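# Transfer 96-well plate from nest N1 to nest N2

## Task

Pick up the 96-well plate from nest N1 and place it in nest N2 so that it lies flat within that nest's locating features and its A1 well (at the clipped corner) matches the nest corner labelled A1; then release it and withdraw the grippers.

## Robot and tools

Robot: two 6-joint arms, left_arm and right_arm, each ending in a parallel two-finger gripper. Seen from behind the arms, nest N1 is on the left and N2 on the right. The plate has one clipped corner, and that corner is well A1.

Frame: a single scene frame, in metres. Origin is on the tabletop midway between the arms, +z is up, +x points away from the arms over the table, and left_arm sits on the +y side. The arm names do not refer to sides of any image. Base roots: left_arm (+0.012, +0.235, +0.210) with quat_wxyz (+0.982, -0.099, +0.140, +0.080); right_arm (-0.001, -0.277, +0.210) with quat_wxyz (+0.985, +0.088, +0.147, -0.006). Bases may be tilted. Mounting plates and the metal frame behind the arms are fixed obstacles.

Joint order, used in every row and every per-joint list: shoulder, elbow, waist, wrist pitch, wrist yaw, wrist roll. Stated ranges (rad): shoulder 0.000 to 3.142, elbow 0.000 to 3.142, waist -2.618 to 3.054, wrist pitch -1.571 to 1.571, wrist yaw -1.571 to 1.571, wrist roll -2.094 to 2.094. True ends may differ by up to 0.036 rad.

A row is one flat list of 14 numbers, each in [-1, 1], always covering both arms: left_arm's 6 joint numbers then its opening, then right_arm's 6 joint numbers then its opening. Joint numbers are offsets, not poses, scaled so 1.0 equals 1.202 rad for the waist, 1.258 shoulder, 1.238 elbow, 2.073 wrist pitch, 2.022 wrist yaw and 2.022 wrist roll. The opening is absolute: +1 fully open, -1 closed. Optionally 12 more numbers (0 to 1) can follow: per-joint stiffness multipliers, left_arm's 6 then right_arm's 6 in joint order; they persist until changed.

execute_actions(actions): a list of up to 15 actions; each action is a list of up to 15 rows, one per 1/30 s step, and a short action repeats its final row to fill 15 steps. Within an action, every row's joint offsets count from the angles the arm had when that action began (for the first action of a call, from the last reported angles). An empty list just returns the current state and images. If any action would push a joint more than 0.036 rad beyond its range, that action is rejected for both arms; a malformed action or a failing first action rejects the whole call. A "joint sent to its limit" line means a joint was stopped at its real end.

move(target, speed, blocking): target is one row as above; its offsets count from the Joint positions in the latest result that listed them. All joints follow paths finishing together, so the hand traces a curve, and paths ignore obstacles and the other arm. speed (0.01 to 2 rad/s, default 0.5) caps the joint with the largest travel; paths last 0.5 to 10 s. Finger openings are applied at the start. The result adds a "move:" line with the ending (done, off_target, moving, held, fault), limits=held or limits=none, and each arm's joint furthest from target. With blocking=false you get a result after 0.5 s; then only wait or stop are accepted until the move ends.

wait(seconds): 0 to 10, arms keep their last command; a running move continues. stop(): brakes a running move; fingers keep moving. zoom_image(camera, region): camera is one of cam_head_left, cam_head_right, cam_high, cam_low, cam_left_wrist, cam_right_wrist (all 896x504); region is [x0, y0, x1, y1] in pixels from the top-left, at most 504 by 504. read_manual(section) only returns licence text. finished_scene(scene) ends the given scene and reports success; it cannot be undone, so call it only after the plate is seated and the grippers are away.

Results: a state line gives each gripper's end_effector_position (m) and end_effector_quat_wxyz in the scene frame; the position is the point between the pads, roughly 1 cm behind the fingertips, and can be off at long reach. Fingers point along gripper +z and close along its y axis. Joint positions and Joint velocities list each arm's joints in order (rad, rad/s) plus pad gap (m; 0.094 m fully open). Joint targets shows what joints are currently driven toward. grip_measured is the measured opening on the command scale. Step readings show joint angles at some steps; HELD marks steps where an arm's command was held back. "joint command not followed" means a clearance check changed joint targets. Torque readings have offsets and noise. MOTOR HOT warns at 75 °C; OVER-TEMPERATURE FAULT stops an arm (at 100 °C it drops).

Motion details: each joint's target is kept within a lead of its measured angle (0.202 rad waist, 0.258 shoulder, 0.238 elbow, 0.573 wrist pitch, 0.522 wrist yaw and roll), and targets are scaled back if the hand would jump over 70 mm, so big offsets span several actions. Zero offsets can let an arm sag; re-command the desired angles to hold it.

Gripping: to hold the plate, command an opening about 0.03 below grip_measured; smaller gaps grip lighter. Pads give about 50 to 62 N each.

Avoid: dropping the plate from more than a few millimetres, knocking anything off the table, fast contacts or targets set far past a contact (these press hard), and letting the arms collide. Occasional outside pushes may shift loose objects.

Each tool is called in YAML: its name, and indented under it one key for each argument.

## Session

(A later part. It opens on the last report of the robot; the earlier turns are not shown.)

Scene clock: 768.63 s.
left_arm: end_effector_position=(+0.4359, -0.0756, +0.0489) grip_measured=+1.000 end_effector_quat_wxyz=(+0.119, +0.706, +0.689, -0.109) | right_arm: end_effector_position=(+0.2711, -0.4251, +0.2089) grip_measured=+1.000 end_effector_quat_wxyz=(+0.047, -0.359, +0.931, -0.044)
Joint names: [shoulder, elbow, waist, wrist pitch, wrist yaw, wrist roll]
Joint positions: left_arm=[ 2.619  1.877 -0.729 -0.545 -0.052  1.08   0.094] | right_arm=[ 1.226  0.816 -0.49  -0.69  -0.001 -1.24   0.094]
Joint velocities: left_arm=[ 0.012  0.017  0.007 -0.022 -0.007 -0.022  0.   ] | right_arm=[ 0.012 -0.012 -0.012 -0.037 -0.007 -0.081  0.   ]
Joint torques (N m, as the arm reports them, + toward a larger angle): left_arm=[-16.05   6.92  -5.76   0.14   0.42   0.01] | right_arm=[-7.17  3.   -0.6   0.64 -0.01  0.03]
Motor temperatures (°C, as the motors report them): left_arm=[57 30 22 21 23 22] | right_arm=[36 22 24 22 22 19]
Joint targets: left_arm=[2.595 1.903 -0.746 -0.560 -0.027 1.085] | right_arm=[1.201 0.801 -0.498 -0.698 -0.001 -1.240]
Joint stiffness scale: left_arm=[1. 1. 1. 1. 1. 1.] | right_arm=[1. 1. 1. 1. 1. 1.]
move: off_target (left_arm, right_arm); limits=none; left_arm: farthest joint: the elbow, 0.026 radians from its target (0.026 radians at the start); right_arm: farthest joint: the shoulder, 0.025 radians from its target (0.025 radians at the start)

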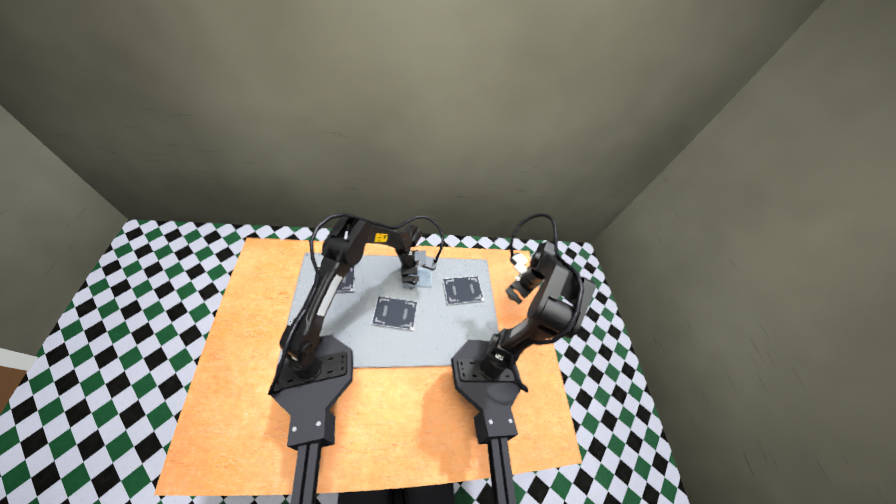

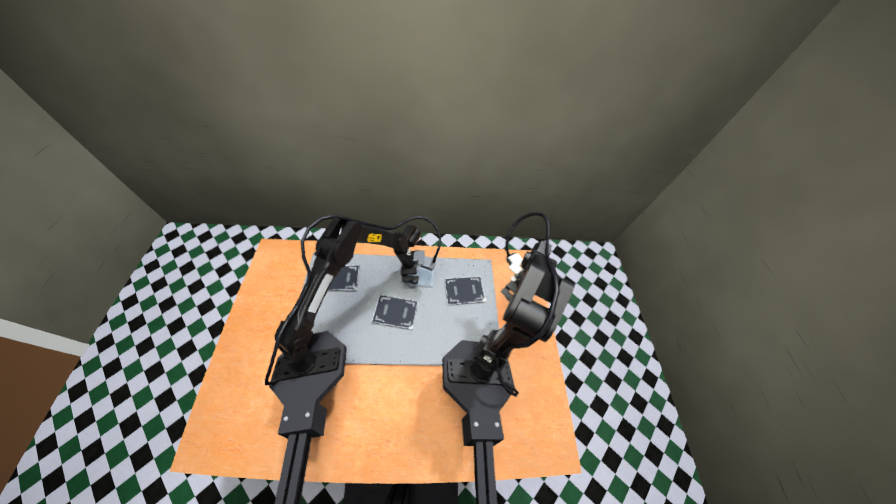

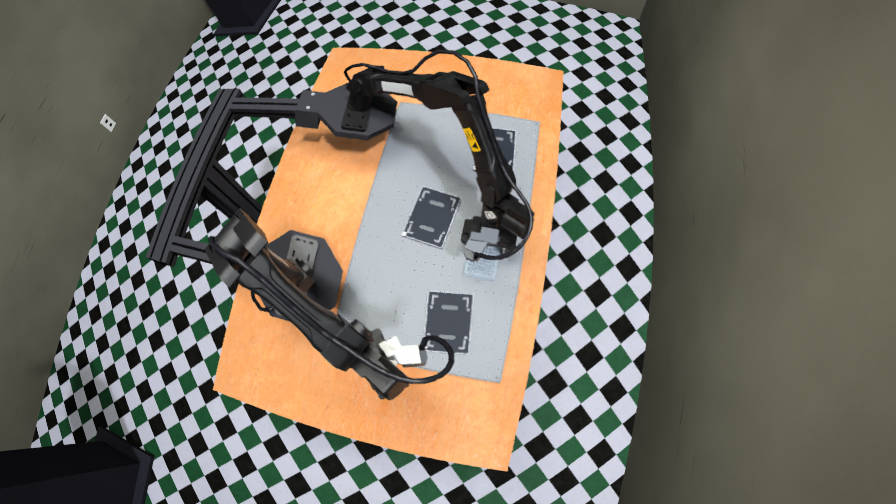

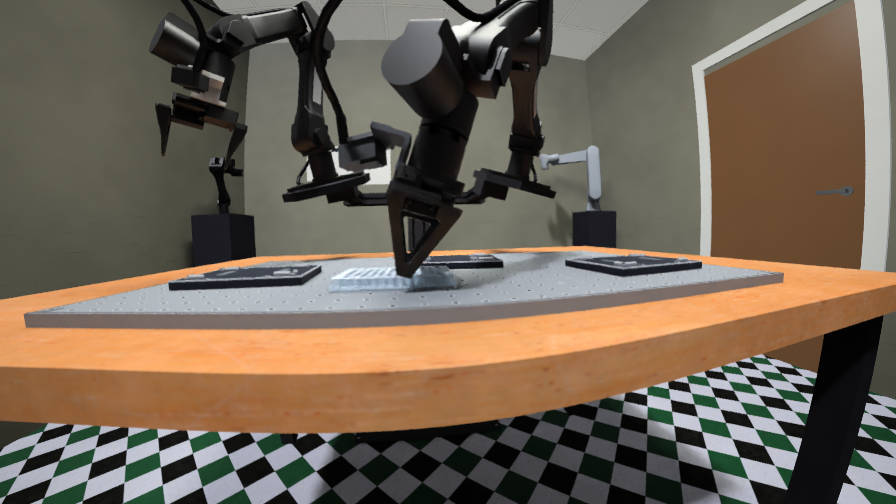

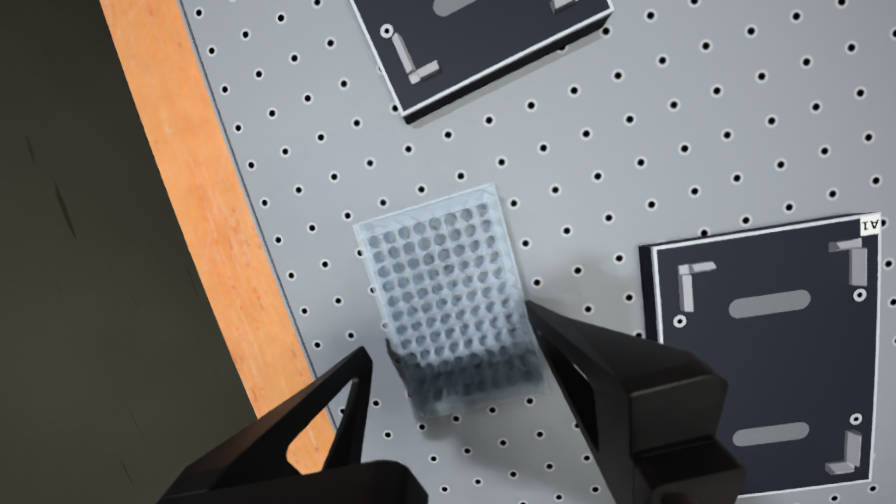

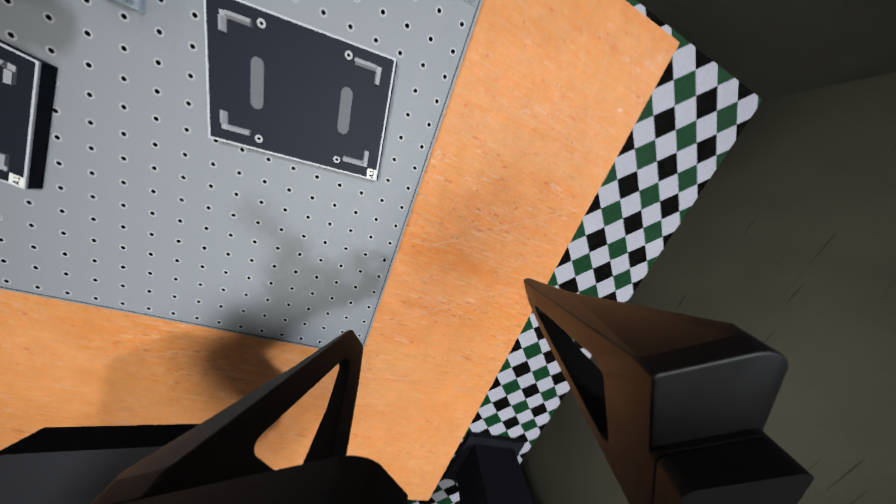

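execute_actions:
  actions:
    - [[-0.015,0.021,-0.010,-0.007,0.017,0.004,1,-0.02,-0.012,-0.007,-0.004,0,0,1],[-0.008,0.021,-0.005,-0.007,0.021,0.004,1,-0.02,-0.012,-0.007,-0.004,0,0,1],[0,0.021,-0.005,-0.005,0.025,0.004,1,-0.02,-0.012,-0.007,-0.004,0,0,1],[0.006,0.021,-0.005,-0.003,0.029,0.004,1,-0.02,-0.012,-0.007,-0.004,0,0,1]]

zoom_image:
  camera: "cam_left_wrist"
  region: [300,150,620,450]

Scene clock: 798.10 s.
left_arm: end_effector_position=(+0.4331, -0.0803, +0.0506) grip_measured=+1.000 end_effector_quat_wxyz=(+0.123, +0.707, +0.686, -0.124) | right_arm: end_effector_position=(+0.2711, -0.4251, +0.2089) grip_measured=+1.000 end_effector_quat_wxyz=(+0.047, -0.359, +0.931, -0.044)
Joint names: [shoulder, elbow, waist, wrist pitch, wrist yaw, wrist roll]
Joint positions: left_arm=[ 2.619  1.877 -0.729 -0.545 -0.02   1.083  0.094] | right_arm=[ 1.226  0.816 -0.49  -0.69  -0.001 -1.24   0.094]
Joint velocities: left_arm=[-0.012 -0.002  0.007 -0.066 -0.095 -0.007  0.   ] | right_arm=[ 0.002  0.002 -0.012 -0.007 -0.11   0.022  0.   ]
Joint torques (N m, as the arm reports them, + toward a larger angle): left_arm=[-13.43   6.94  -4.89   0.23   0.43   0.01] | right_arm=[-7.17  3.05 -0.63  0.65 -0.01  0.03]
Motor temperatures (°C, as the motors report them): left_arm=[62 30 23 21 23 22] | right_arm=[36 22 24 22 22 19]
Joint targets: left_arm=[2.626 1.903 -0.735 -0.552 0.007 1.088] | right_arm=[1.201 0.801 -0.498 -0.698 -0.001 -1.240]
Joint stiffness scale: left_arm=[1. 1. 1. 1. 1. 1.] | right_arm=[1. 1. 1. 1. 1. 1.]
Step readings (joint positions):
0: left_arm=[2.619 1.877 -0.729 -0.545 -0.052 1.080] | right_arm=[1.226 0.816 -0.490 -0.690 -0.001 -1.240]
1: left_arm=[2.619 1.877 -0.729 -0.545 -0.051 1.081] | right_arm=[1.226 0.816 -0.490 -0.690 -0.001 -1.240]
2: left_arm=[2.619 1.877 -0.729 -0.545 -0.048 1.081] | right_arm=[1.226 0.816 -0.490 -0.690 -0.001 -1.240]
4: left_arm=[2.619 1.877 -0.729 -0.545 -0.040 1.082] | right_arm=[1.226 0.816 -0.490 -0.690 -0.001 -1.240]
8: left_arm=[2.619 1.877 -0.729 -0.545 -0.027 1.082] | right_arm=[1.226 0.816 -0.490 -0.690 -0.001 -1.240]
15: Joint positions above

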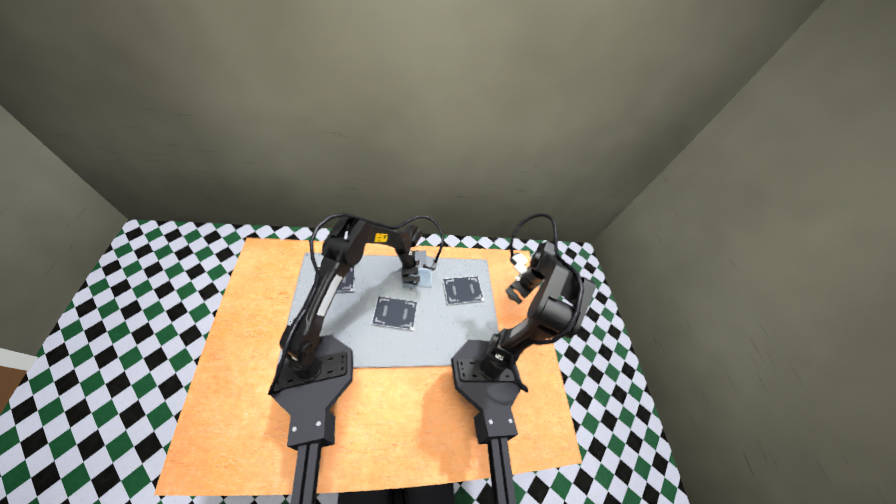

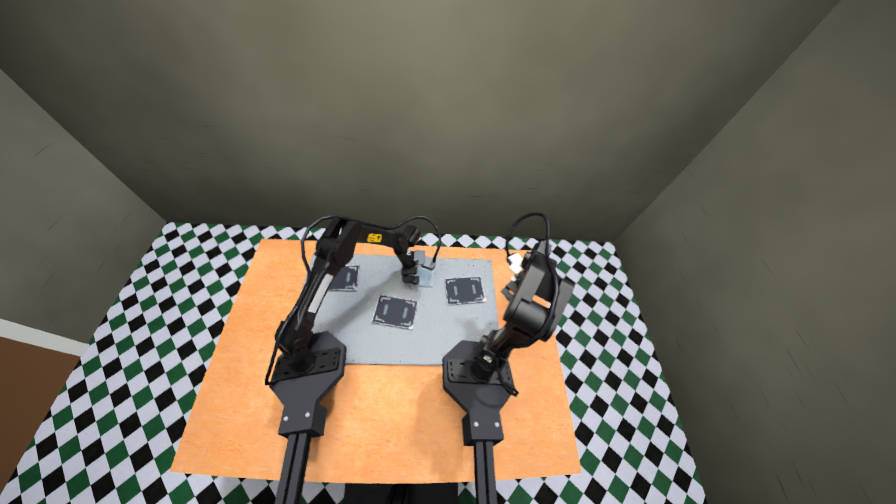

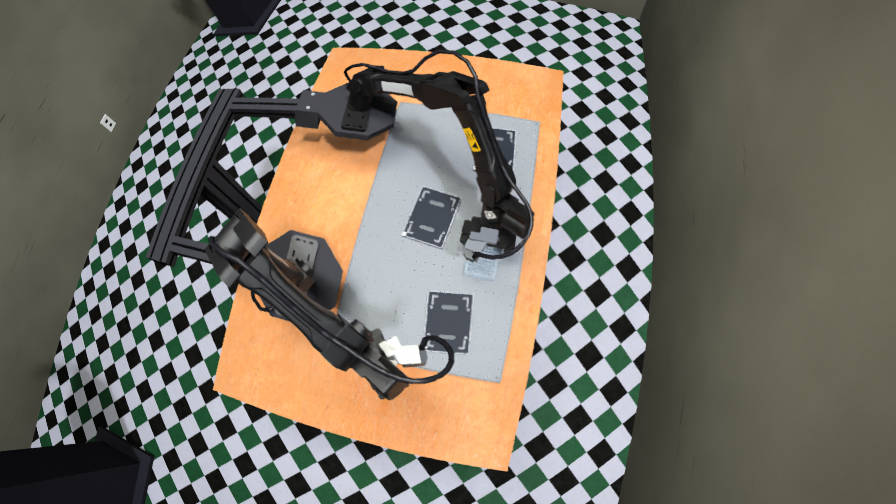

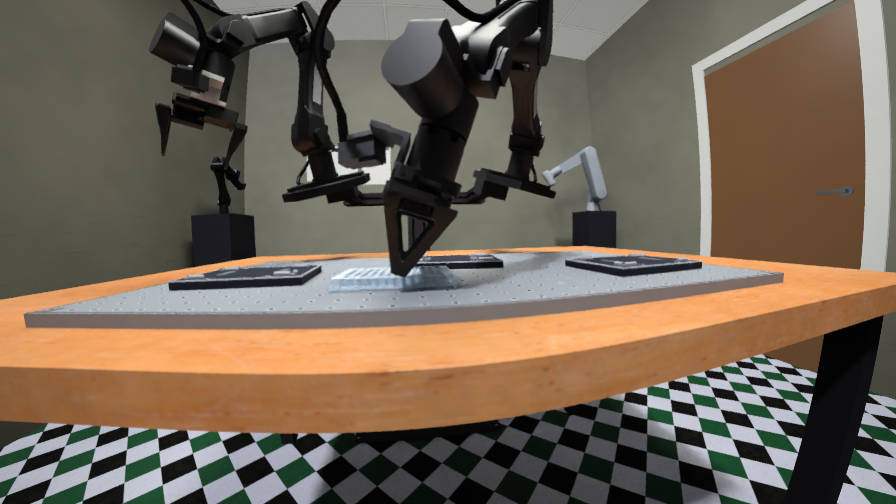

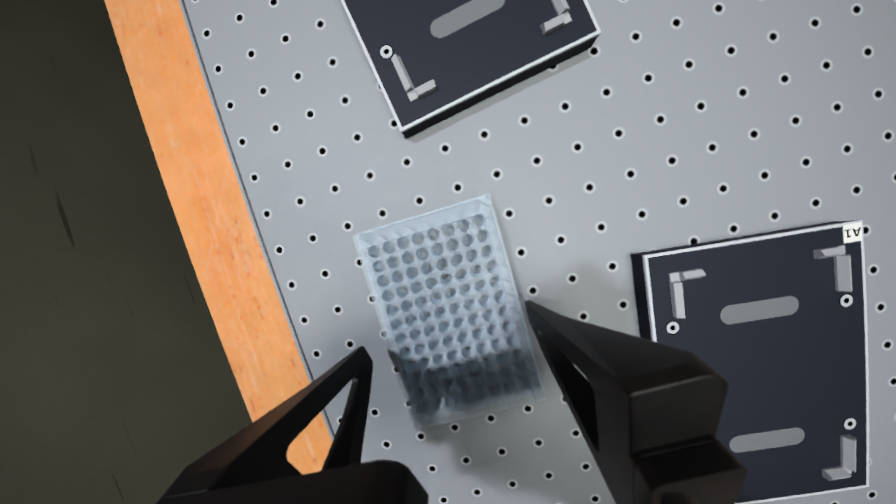

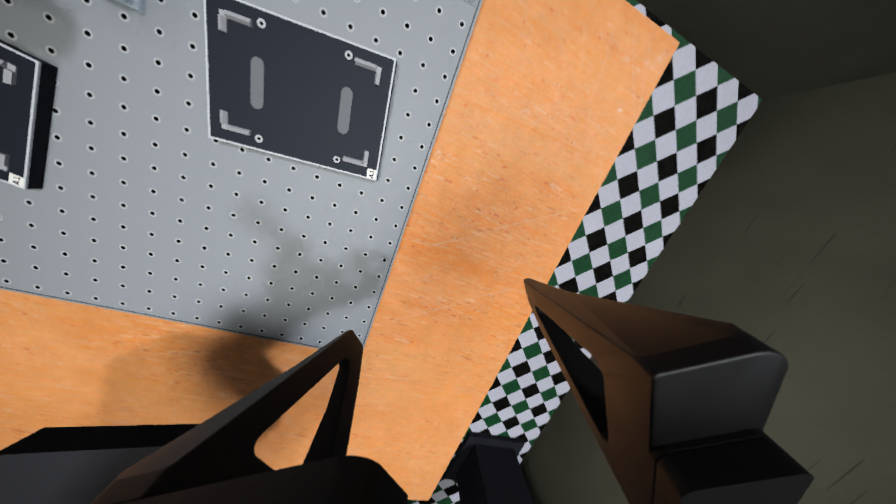

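Region (300, 150, 620, 450) of cam_left_wrist's 896x504 image, scaled by 1.575, with more detail than that image has; it fills the top 472 rows of this view, and the rest is white.

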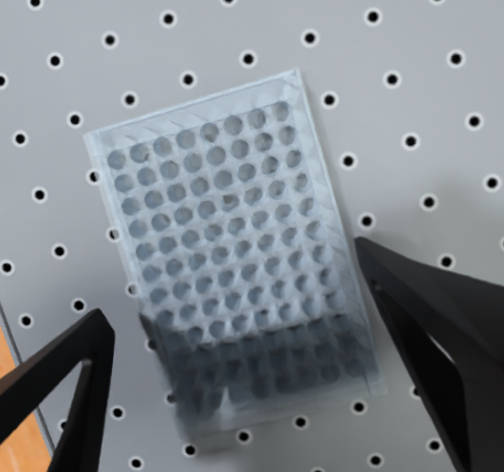

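execute_actions:
  actions:
    - [[0.010,0.021,-0.005,-0.002,0.013,0.003,1,-0.02,-0.012,-0.007,-0.004,0,0,1],[0.013,0.021,-0.005,0,0.013,0.003,1,-0.02,-0.012,-0.007,-0.004,0,0,1],[0.016,0.021,-0.005,0.002,0.013,0.003,1,-0.02,-0.012,-0.007,-0.004,0,0,1],[0.018,0.021,-0.005,0.005,0.013,0.003,1,-0.02,-0.012,-0.007,-0.004,0,0,1],[0.020,0.021,-0.005,0.008,0.013,0.003,1,-0.02,-0.012,-0.007,-0.004,0,0,1],[0.022,0.021,-0.005,0.011,0.013,0.003,1,-0.02,-0.012,-0.007,-0.004,0,0,1],[0.023,0.021,-0.005,0.014,0.013,0.003,1,-0.02,-0.012,-0.007,-0.004,0,0,1],[0.023,0.021,-0.005,0.016,0.013,0.003,1,-0.02,-0.012,-0.007,-0.004,0,0,1],[0.023,0.021,-0.005,0.0174,0.013,0.003,1,-0.02,-0.012,-0.007,-0.004,0,0,1]]

zoom_image:
  camera: "cam_left_wrist"
  region: [300,150,620,450]

zoom_image:
  camera: "cam_low"
  region: [300,200,520,300]

Scene clock: 814.50 s.
left_arm: end_effector_position=(+0.4280, -0.0824, +0.0382) grip_measured=+1.000 end_effector_quat_wxyz=(+0.120, +0.708, +0.685, -0.126) | right_arm: end_effector_position=(+0.2711, -0.4251, +0.2089) grip_measured=+1.000 end_effector_quat_wxyz=(+0.047, -0.359, +0.931, -0.044)
Joint names: [shoulder, elbow, waist, wrist pitch, wrist yaw, wrist roll]
Joint positions: left_arm=[ 2.648  1.877 -0.729 -0.525 -0.019  1.083  0.094] | right_arm=[ 1.226  0.816 -0.49  -0.69  -0.001 -1.24   0.094]
Joint velocities: left_arm=[ 0.002 -0.002 -0.002  0.066 -0.022  0.022  0.   ] | right_arm=[-0.022 -0.002 -0.012 -0.037  0.007 -0.007  0.   ]
Joint torques (N m, as the arm reports them, + toward a larger angle): left_arm=[-13.99   6.84  -4.89   0.33   0.44   0.01] | right_arm=[-7.14  3.04 -0.61  0.64 -0.02  0.01]
Motor temperatures (°C, as the motors report them): left_arm=[59 30 23 21 23 22] | right_arm=[36 22 24 22 22 19]
Joint targets: left_arm=[2.648 1.903 -0.735 -0.510 0.006 1.089] | right_arm=[1.201 0.801 -0.498 -0.698 -0.001 -1.240]
Joint stiffness scale: left_arm=[1. 1. 1. 1. 1. 1.] | right_arm=[1. 1. 1. 1. 1. 1.]
Step readings (joint positions):
0: left_arm=[2.619 1.877 -0.729 -0.545 -0.019 1.083] | right_arm=[1.226 0.816 -0.490 -0.690 -0.001 -1.240]
1: left_arm=[2.619 1.877 -0.729 -0.545 -0.019 1.083] | right_arm=[1.226 0.816 -0.490 -0.690 -0.001 -1.240]
2: left_arm=[2.620 1.877 -0.729 -0.545 -0.019 1.083] | right_arm=[1.226 0.816 -0.490 -0.690 -0.001 -1.240]
4: left_arm=[2.623 1.877 -0.729 -0.545 -0.019 1.083] | right_arm=[1.226 0.816 -0.490 -0.690 -0.001 -1.240]
8: left_arm=[2.638 1.877 -0.729 -0.536 -0.019 1.083] | right_arm=[1.226 0.816 -0.490 -0.690 -0.001 -1.240]
15: Joint positions above

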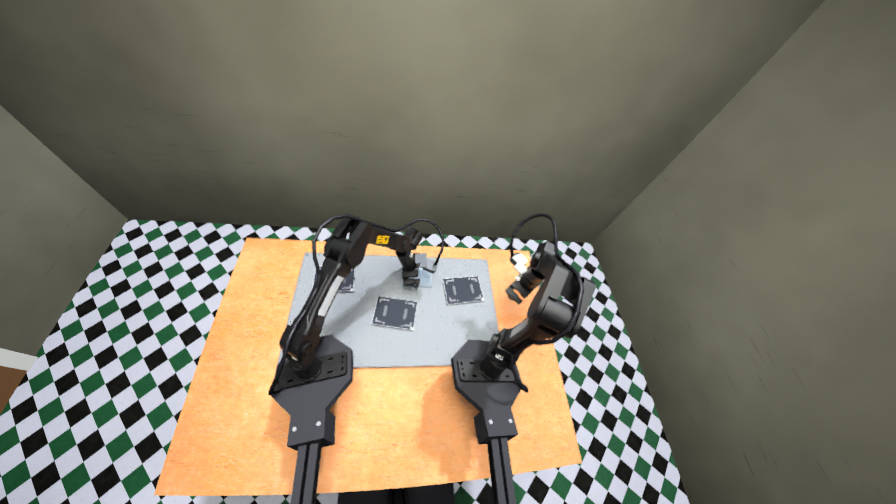

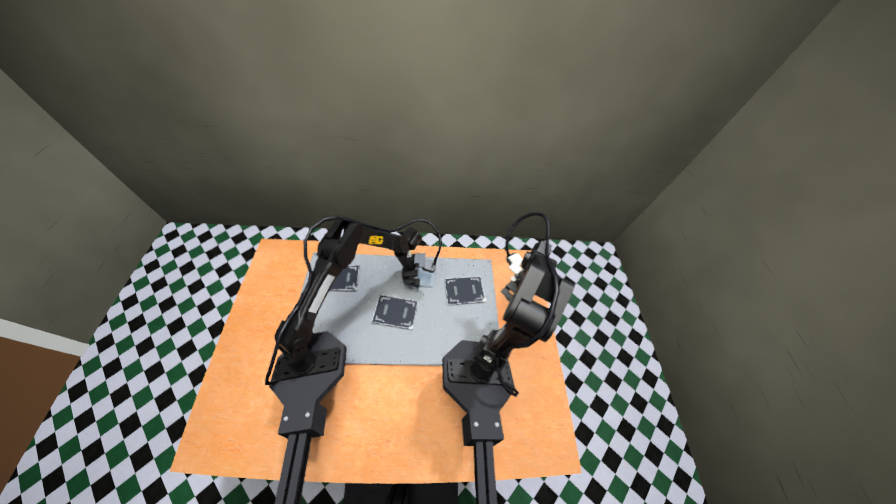

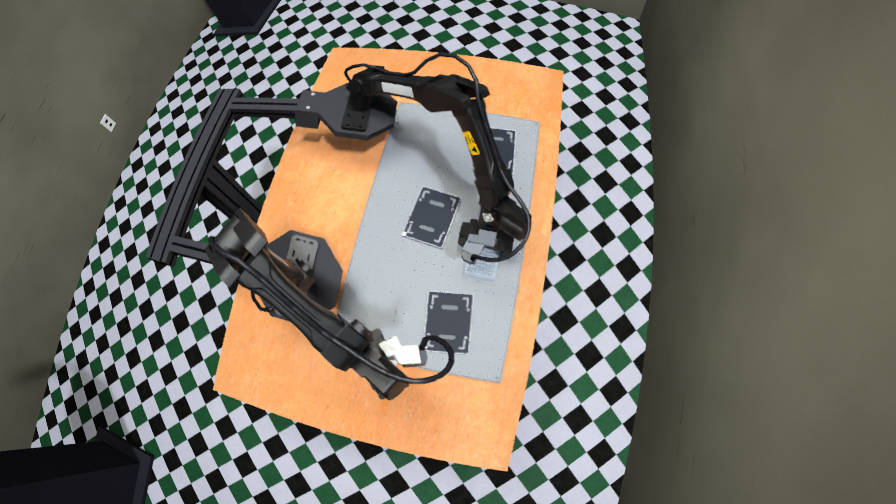

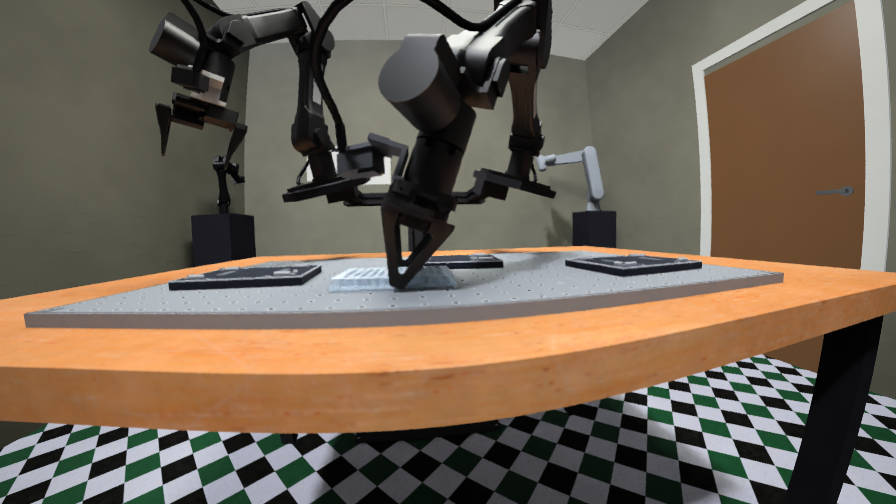

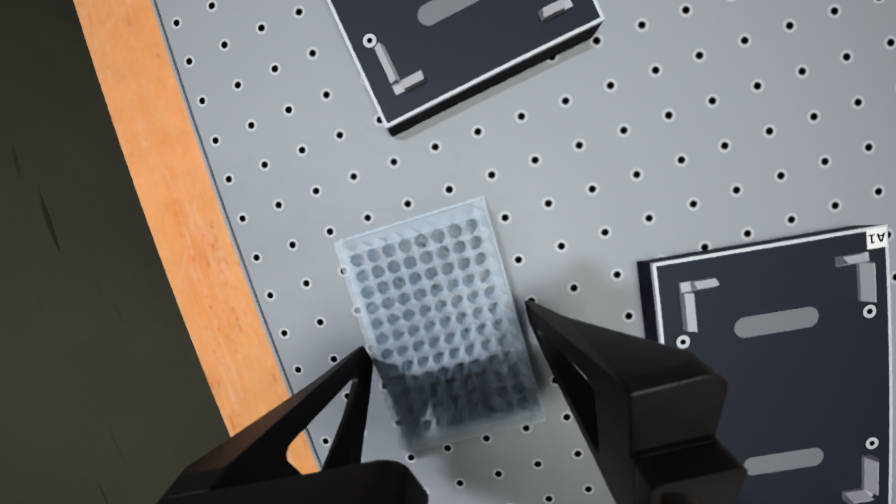

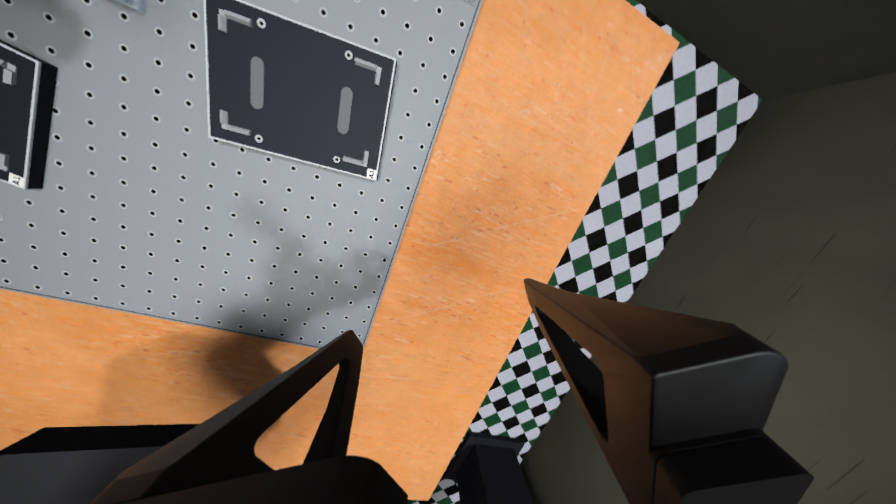

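Region (300, 150, 620, 450) of cam_left_wrist's 896x504 image, scaled by 1.575, with more detail than that image has; it fills the top 472 rows of this view, and the rest is white.

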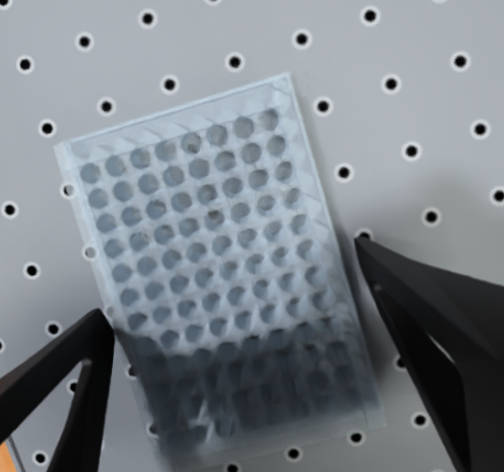

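Region (300, 200, 520, 300) of cam_low's 896x504 image, scaled by 2.291, with more detail than that image has; it fills the top 229 rows of this view, and the rest is white.

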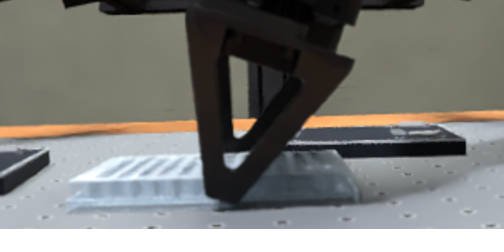

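execute_actions:
  actions:
    - [[0,0.021,-0.005,0.012,0.013,0.003,1,-0.02,-0.012,-0.007,-0.004,0,0,1]]

zoom_image:
  camera: "cam_left_wrist"
  region: [300,150,620,450]

Scene clock: 827.00 s.
left_arm: end_effector_position=(+0.4312, -0.0842, +0.0388) grip_measured=+1.000 end_effector_quat_wxyz=(+0.127, +0.706, +0.685, -0.124) | right_arm: end_effector_position=(+0.2711, -0.4251, +0.2089) grip_measured=+1.000 end_effector_quat_wxyz=(+0.047, -0.359, +0.931, -0.044)
Joint names: [shoulder, elbow, waist, wrist pitch, wrist yaw, wrist roll]
Joint positions: left_arm=[ 2.648  1.877 -0.729 -0.51  -0.018  1.084  0.094] | right_arm=[ 1.226  0.816 -0.49  -0.69  -0.001 -1.24   0.094]
Joint velocities: left_arm=[-0.007  0.007  0.002 -0.037 -0.066 -0.022  0.   ] | right_arm=[ 0.012 -0.017 -0.027 -0.007 -0.007 -0.066  0.   ]
Joint torques (N m, as the arm reports them, + toward a larger angle): left_arm=[-14.08   6.86  -4.9    0.36   0.44   0.01] | right_arm=[-7.17  3.03 -0.6   0.63 -0.02  0.02]
Motor temperatures (°C, as the motors report them): left_arm=[59 30 23 21 23 22] | right_arm=[36 22 24 22 22 19]
Joint targets: left_arm=[2.648 1.903 -0.735 -0.500 0.007 1.089] | right_arm=[1.201 0.801 -0.498 -0.698 -0.001 -1.240]
Joint stiffness scale: left_arm=[1. 1. 1. 1. 1. 1.] | right_arm=[1. 1. 1. 1. 1. 1.]
Step readings (joint positions):
0: left_arm=[2.648 1.877 -0.729 -0.520 -0.019 1.083] | right_arm=[1.226 0.816 -0.490 -0.690 -0.001 -1.240]
1: left_arm=[2.648 1.877 -0.729 -0.518 -0.019 1.084] | right_arm=[1.226 0.816 -0.490 -0.690 -0.001 -1.240]
2: left_arm=[2.648 1.877 -0.729 -0.517 -0.019 1.084] | right_arm=[1.226 0.816 -0.490 -0.690 -0.001 -1.240]
4: left_arm=[2.648 1.877 -0.729 -0.514 -0.018 1.084] | right_arm=[1.226 0.816 -0.490 -0.690 -0.001 -1.240]
8: left_arm=[2.648 1.877 -0.729 -0.512 -0.018 1.084] | right_arm=[1.226 0.816 -0.490 -0.690 -0.001 -1.240]
15: Joint positions above

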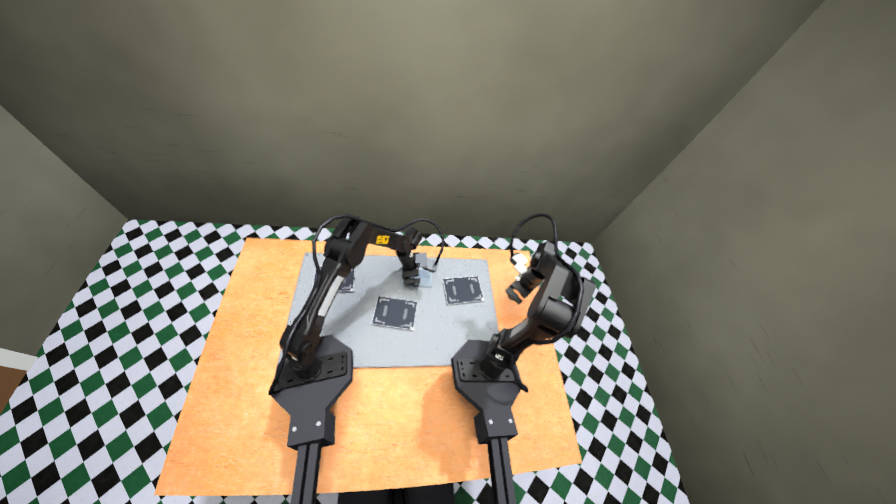

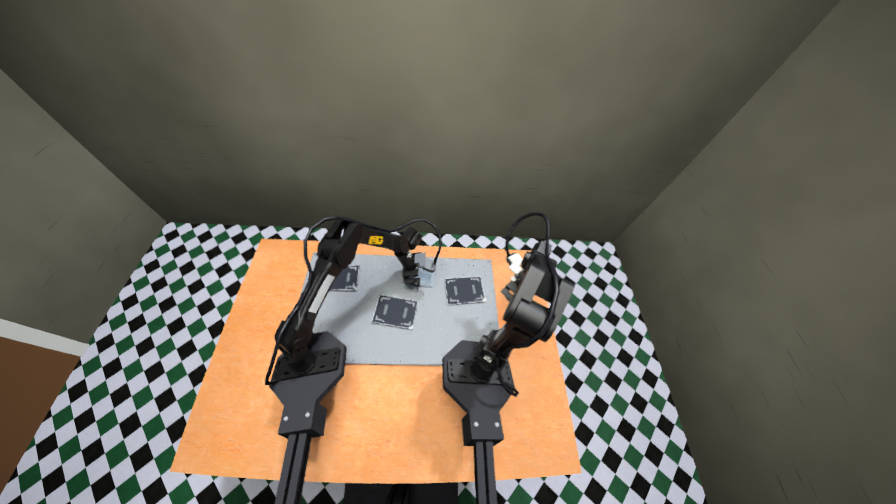

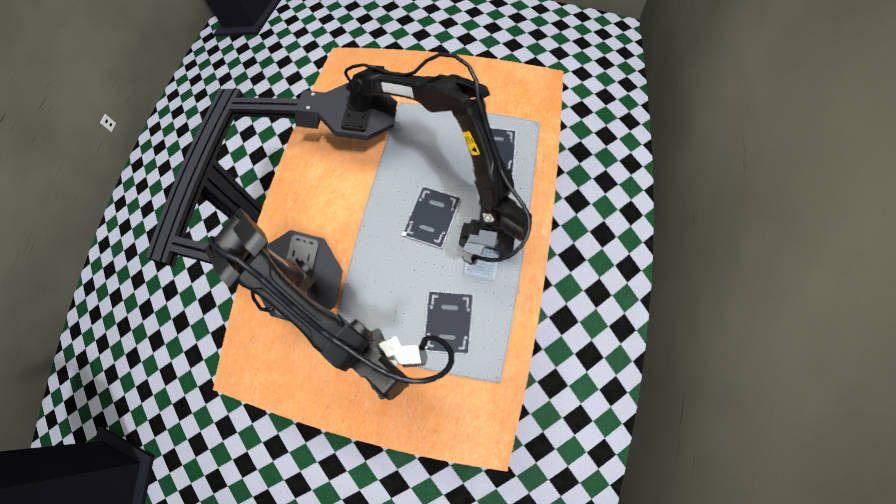

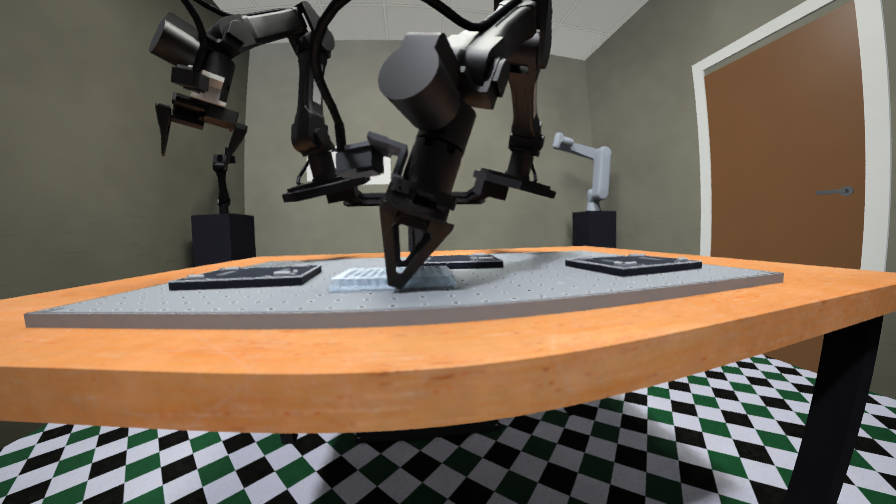

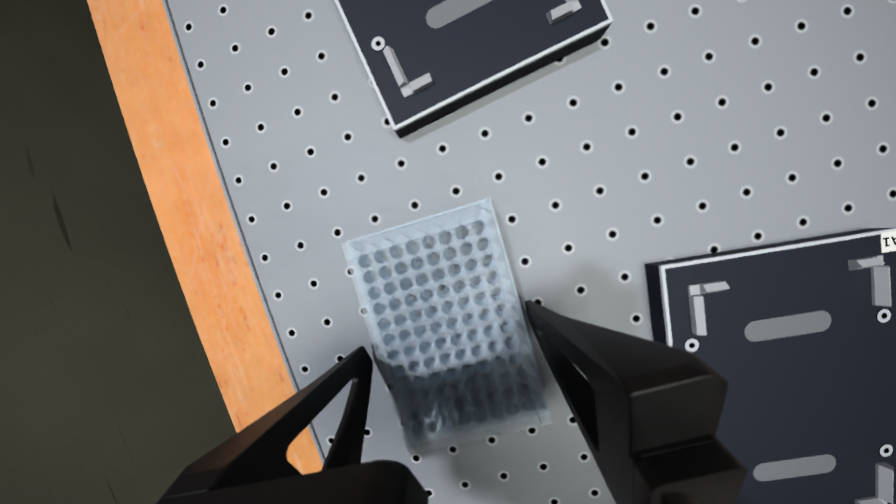

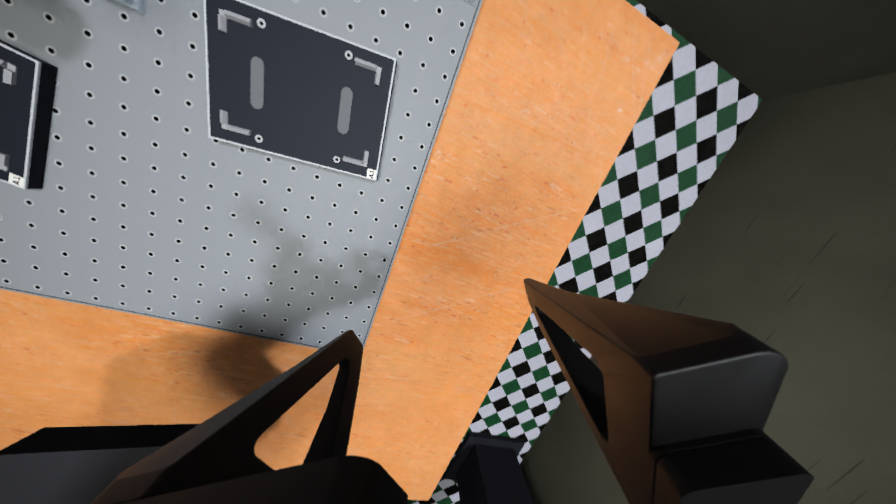

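Region (300, 150, 620, 450) of cam_left_wrist's 896x504 image, scaled by 1.575, with more detail than that image has; it fills the top 472 rows of this view, and the rest is white.

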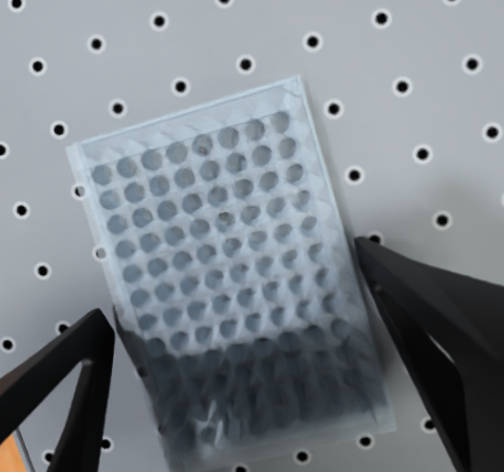

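execute_actions:
  actions:
    - [[0,0.021,-0.005,0.005,0.012,0.003,0.85,-0.02,-0.012,-0.007,-0.004,0,0,1],[0,0.021,-0.005,0.005,0.012,0.003,0.80,-0.02,-0.012,-0.007,-0.004,0,0,1],[0,0.021,-0.005,0.005,0.012,0.003,0.76,-0.02,-0.012,-0.007,-0.004,0,0,1],[0,0.021,-0.005,0.005,0.012,0.003,0.74,-0.02,-0.012,-0.007,-0.004,0,0,1],[0,0.021,-0.005,0.005,0.012,0.003,0.72,-0.02,-0.012,-0.007,-0.004,0,0,1],[0,0.021,-0.005,0.005,0.012,0.003,0.70,-0.02,-0.012,-0.007,-0.004,0,0,1],[0,0.021,-0.005,0.005,0.012,0.003,0.685,-0.02,-0.012,-0.007,-0.004,0,0,1]]

zoom_image:
  camera: "cam_left_wrist"
  region: [300,150,620,450]

zoom_image:
  camera: "cam_low"
  region: [300,200,520,300]

Scene clock: 836.27 s.
left_arm: end_effector_position=(+0.4312, -0.0843, +0.0389) grip_measured=+0.730 end_effector_quat_wxyz=(+0.127, +0.707, +0.685, -0.124) | right_arm: end_effector_position=(+0.2711, -0.4251, +0.2089) grip_measured=+1.000 end_effector_quat_wxyz=(+0.047, -0.359, +0.931, -0.044)
Joint names: [shoulder, elbow, waist, wrist pitch, wrist yaw, wrist roll]
Joint positions: left_arm=[ 2.648  1.877 -0.729 -0.51  -0.018  1.085  0.081] | right_arm=[ 1.226  0.816 -0.49  -0.69  -0.001 -1.24   0.094]
Joint velocities: left_arm=[-0.012  0.017 -0.027 -0.007 -0.051 -0.007 -0.001] | right_arm=[ 0.007 -0.002  0.007 -0.037  0.007  0.022  0.   ]
Joint torques (N m, as the arm reports them, + toward a larger angle): left_arm=[-14.07   6.86  -4.9    0.39   0.43   0.01] | right_arm=[-7.15  3.03 -0.61  0.64 -0.02  0.02]
Motor temperatures (°C, as the motors report them): left_arm=[59 30 23 21 23 22] | right_arm=[36 22 24 22 22 19]
Joint targets: left_arm=[2.648 1.903 -0.735 -0.500 0.006 1.090] | right_arm=[1.201 0.801 -0.498 -0.698 -0.001 -1.240]
Joint stiffness scale: left_arm=[1. 1. 1. 1. 1. 1.] | right_arm=[1. 1. 1. 1. 1. 1.]
Step readings (joint positions):
0: left_arm=[2.648 1.877 -0.729 -0.510 -0.018 1.084] | right_arm=[1.226 0.816 -0.490 -0.690 -0.001 -1.240]
1: left_arm=[2.648 1.877 -0.729 -0.510 -0.018 1.085] | right_arm=[1.226 0.816 -0.490 -0.690 -0.001 -1.240]
2: left_arm=[2.648 1.877 -0.729 -0.510 -0.018 1.085] | right_arm=[1.226 0.816 -0.490 -0.690 -0.001 -1.240]
4: left_arm=[2.648 1.877 -0.729 -0.510 -0.018 1.085] | right_arm=[1.226 0.816 -0.490 -0.690 -0.001 -1.240]
8: left_arm=[2.648 1.877 -0.729 -0.510 -0.018 1.085] | right_arm=[1.226 0.816 -0.490 -0.690 -0.001 -1.240]
15: Joint positions above

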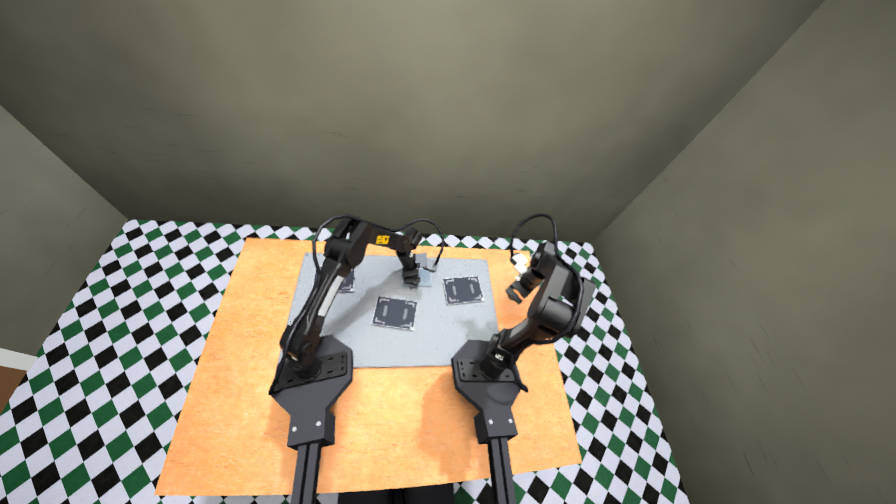

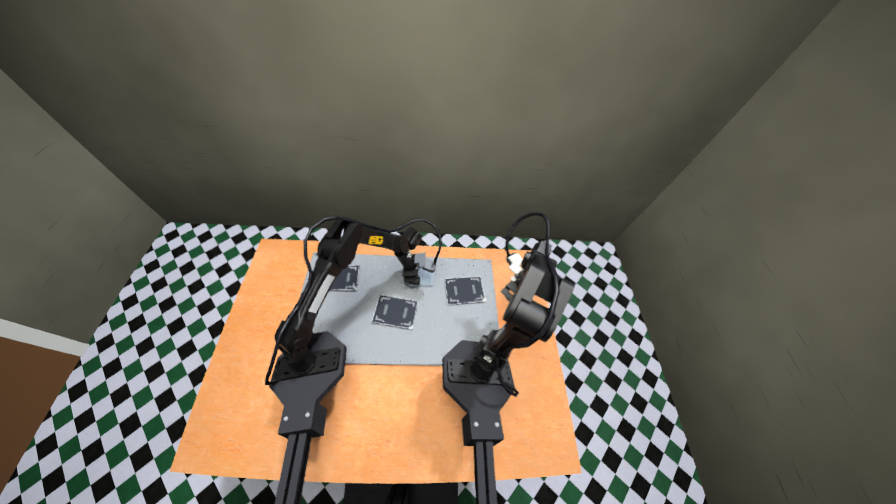

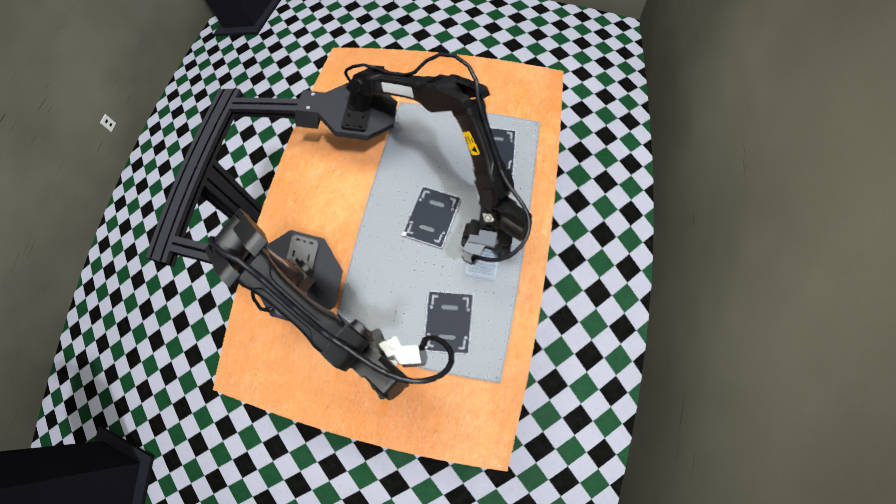

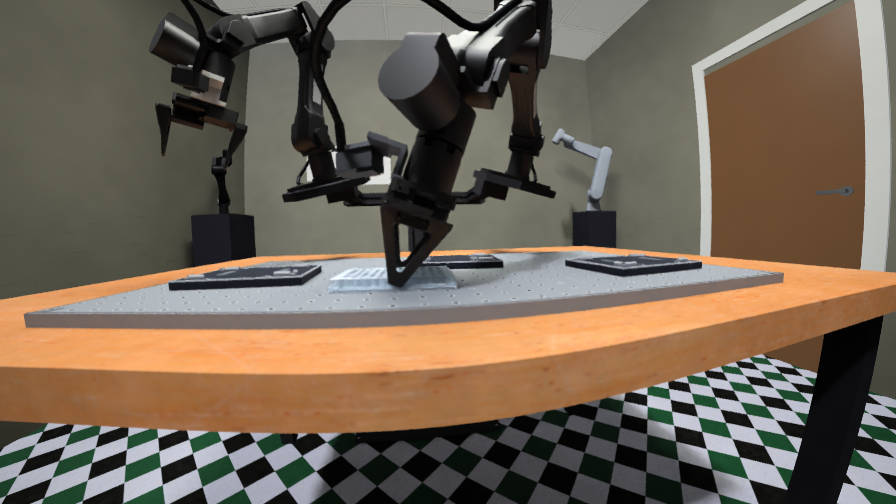

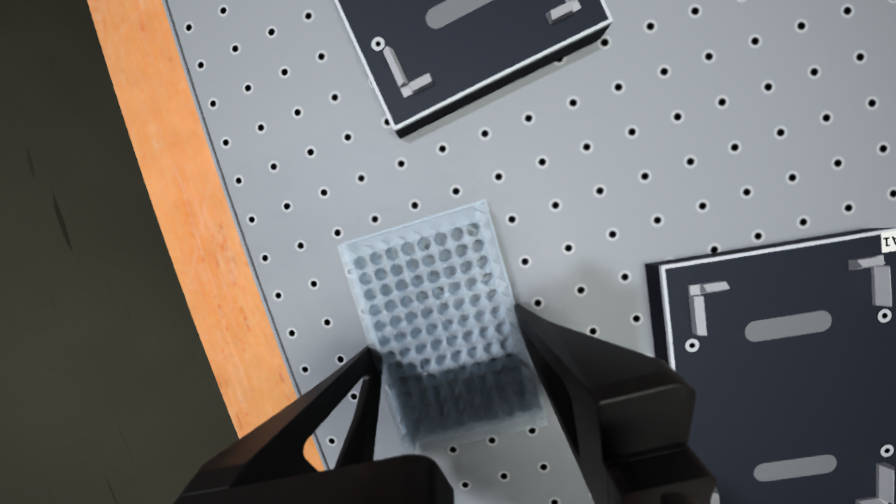

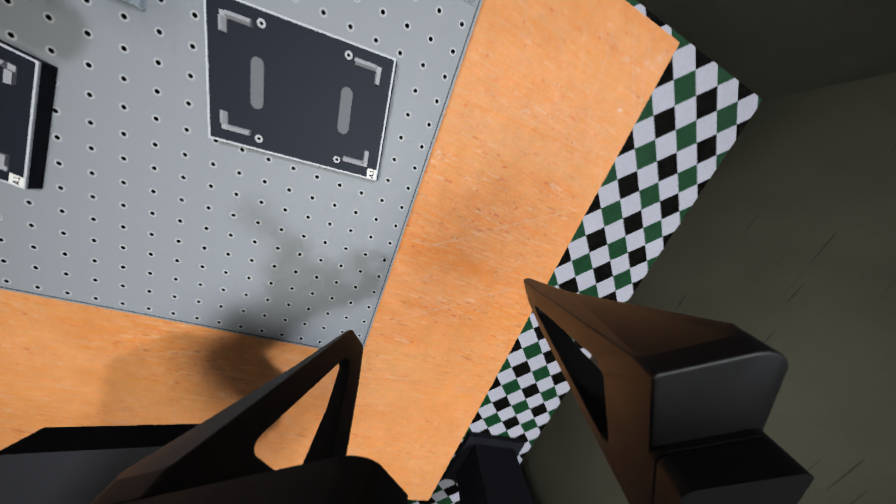

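Region (300, 150, 620, 450) of cam_left_wrist's 896x504 image, scaled by 1.575, with more detail than that image has; it fills the top 472 rows of this view, and the rest is white.

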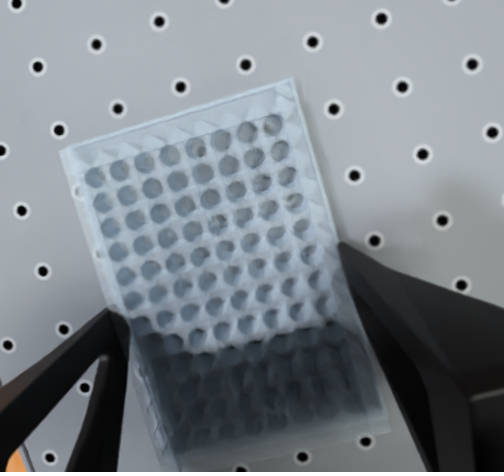

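Region (300, 200, 520, 300) of cam_low's 896x504 image, scaled by 2.291, with more detail than that image has; it fills the top 229 rows of this view, and the rest is white.

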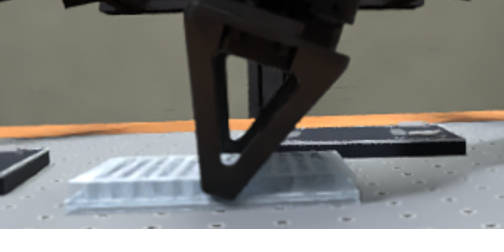

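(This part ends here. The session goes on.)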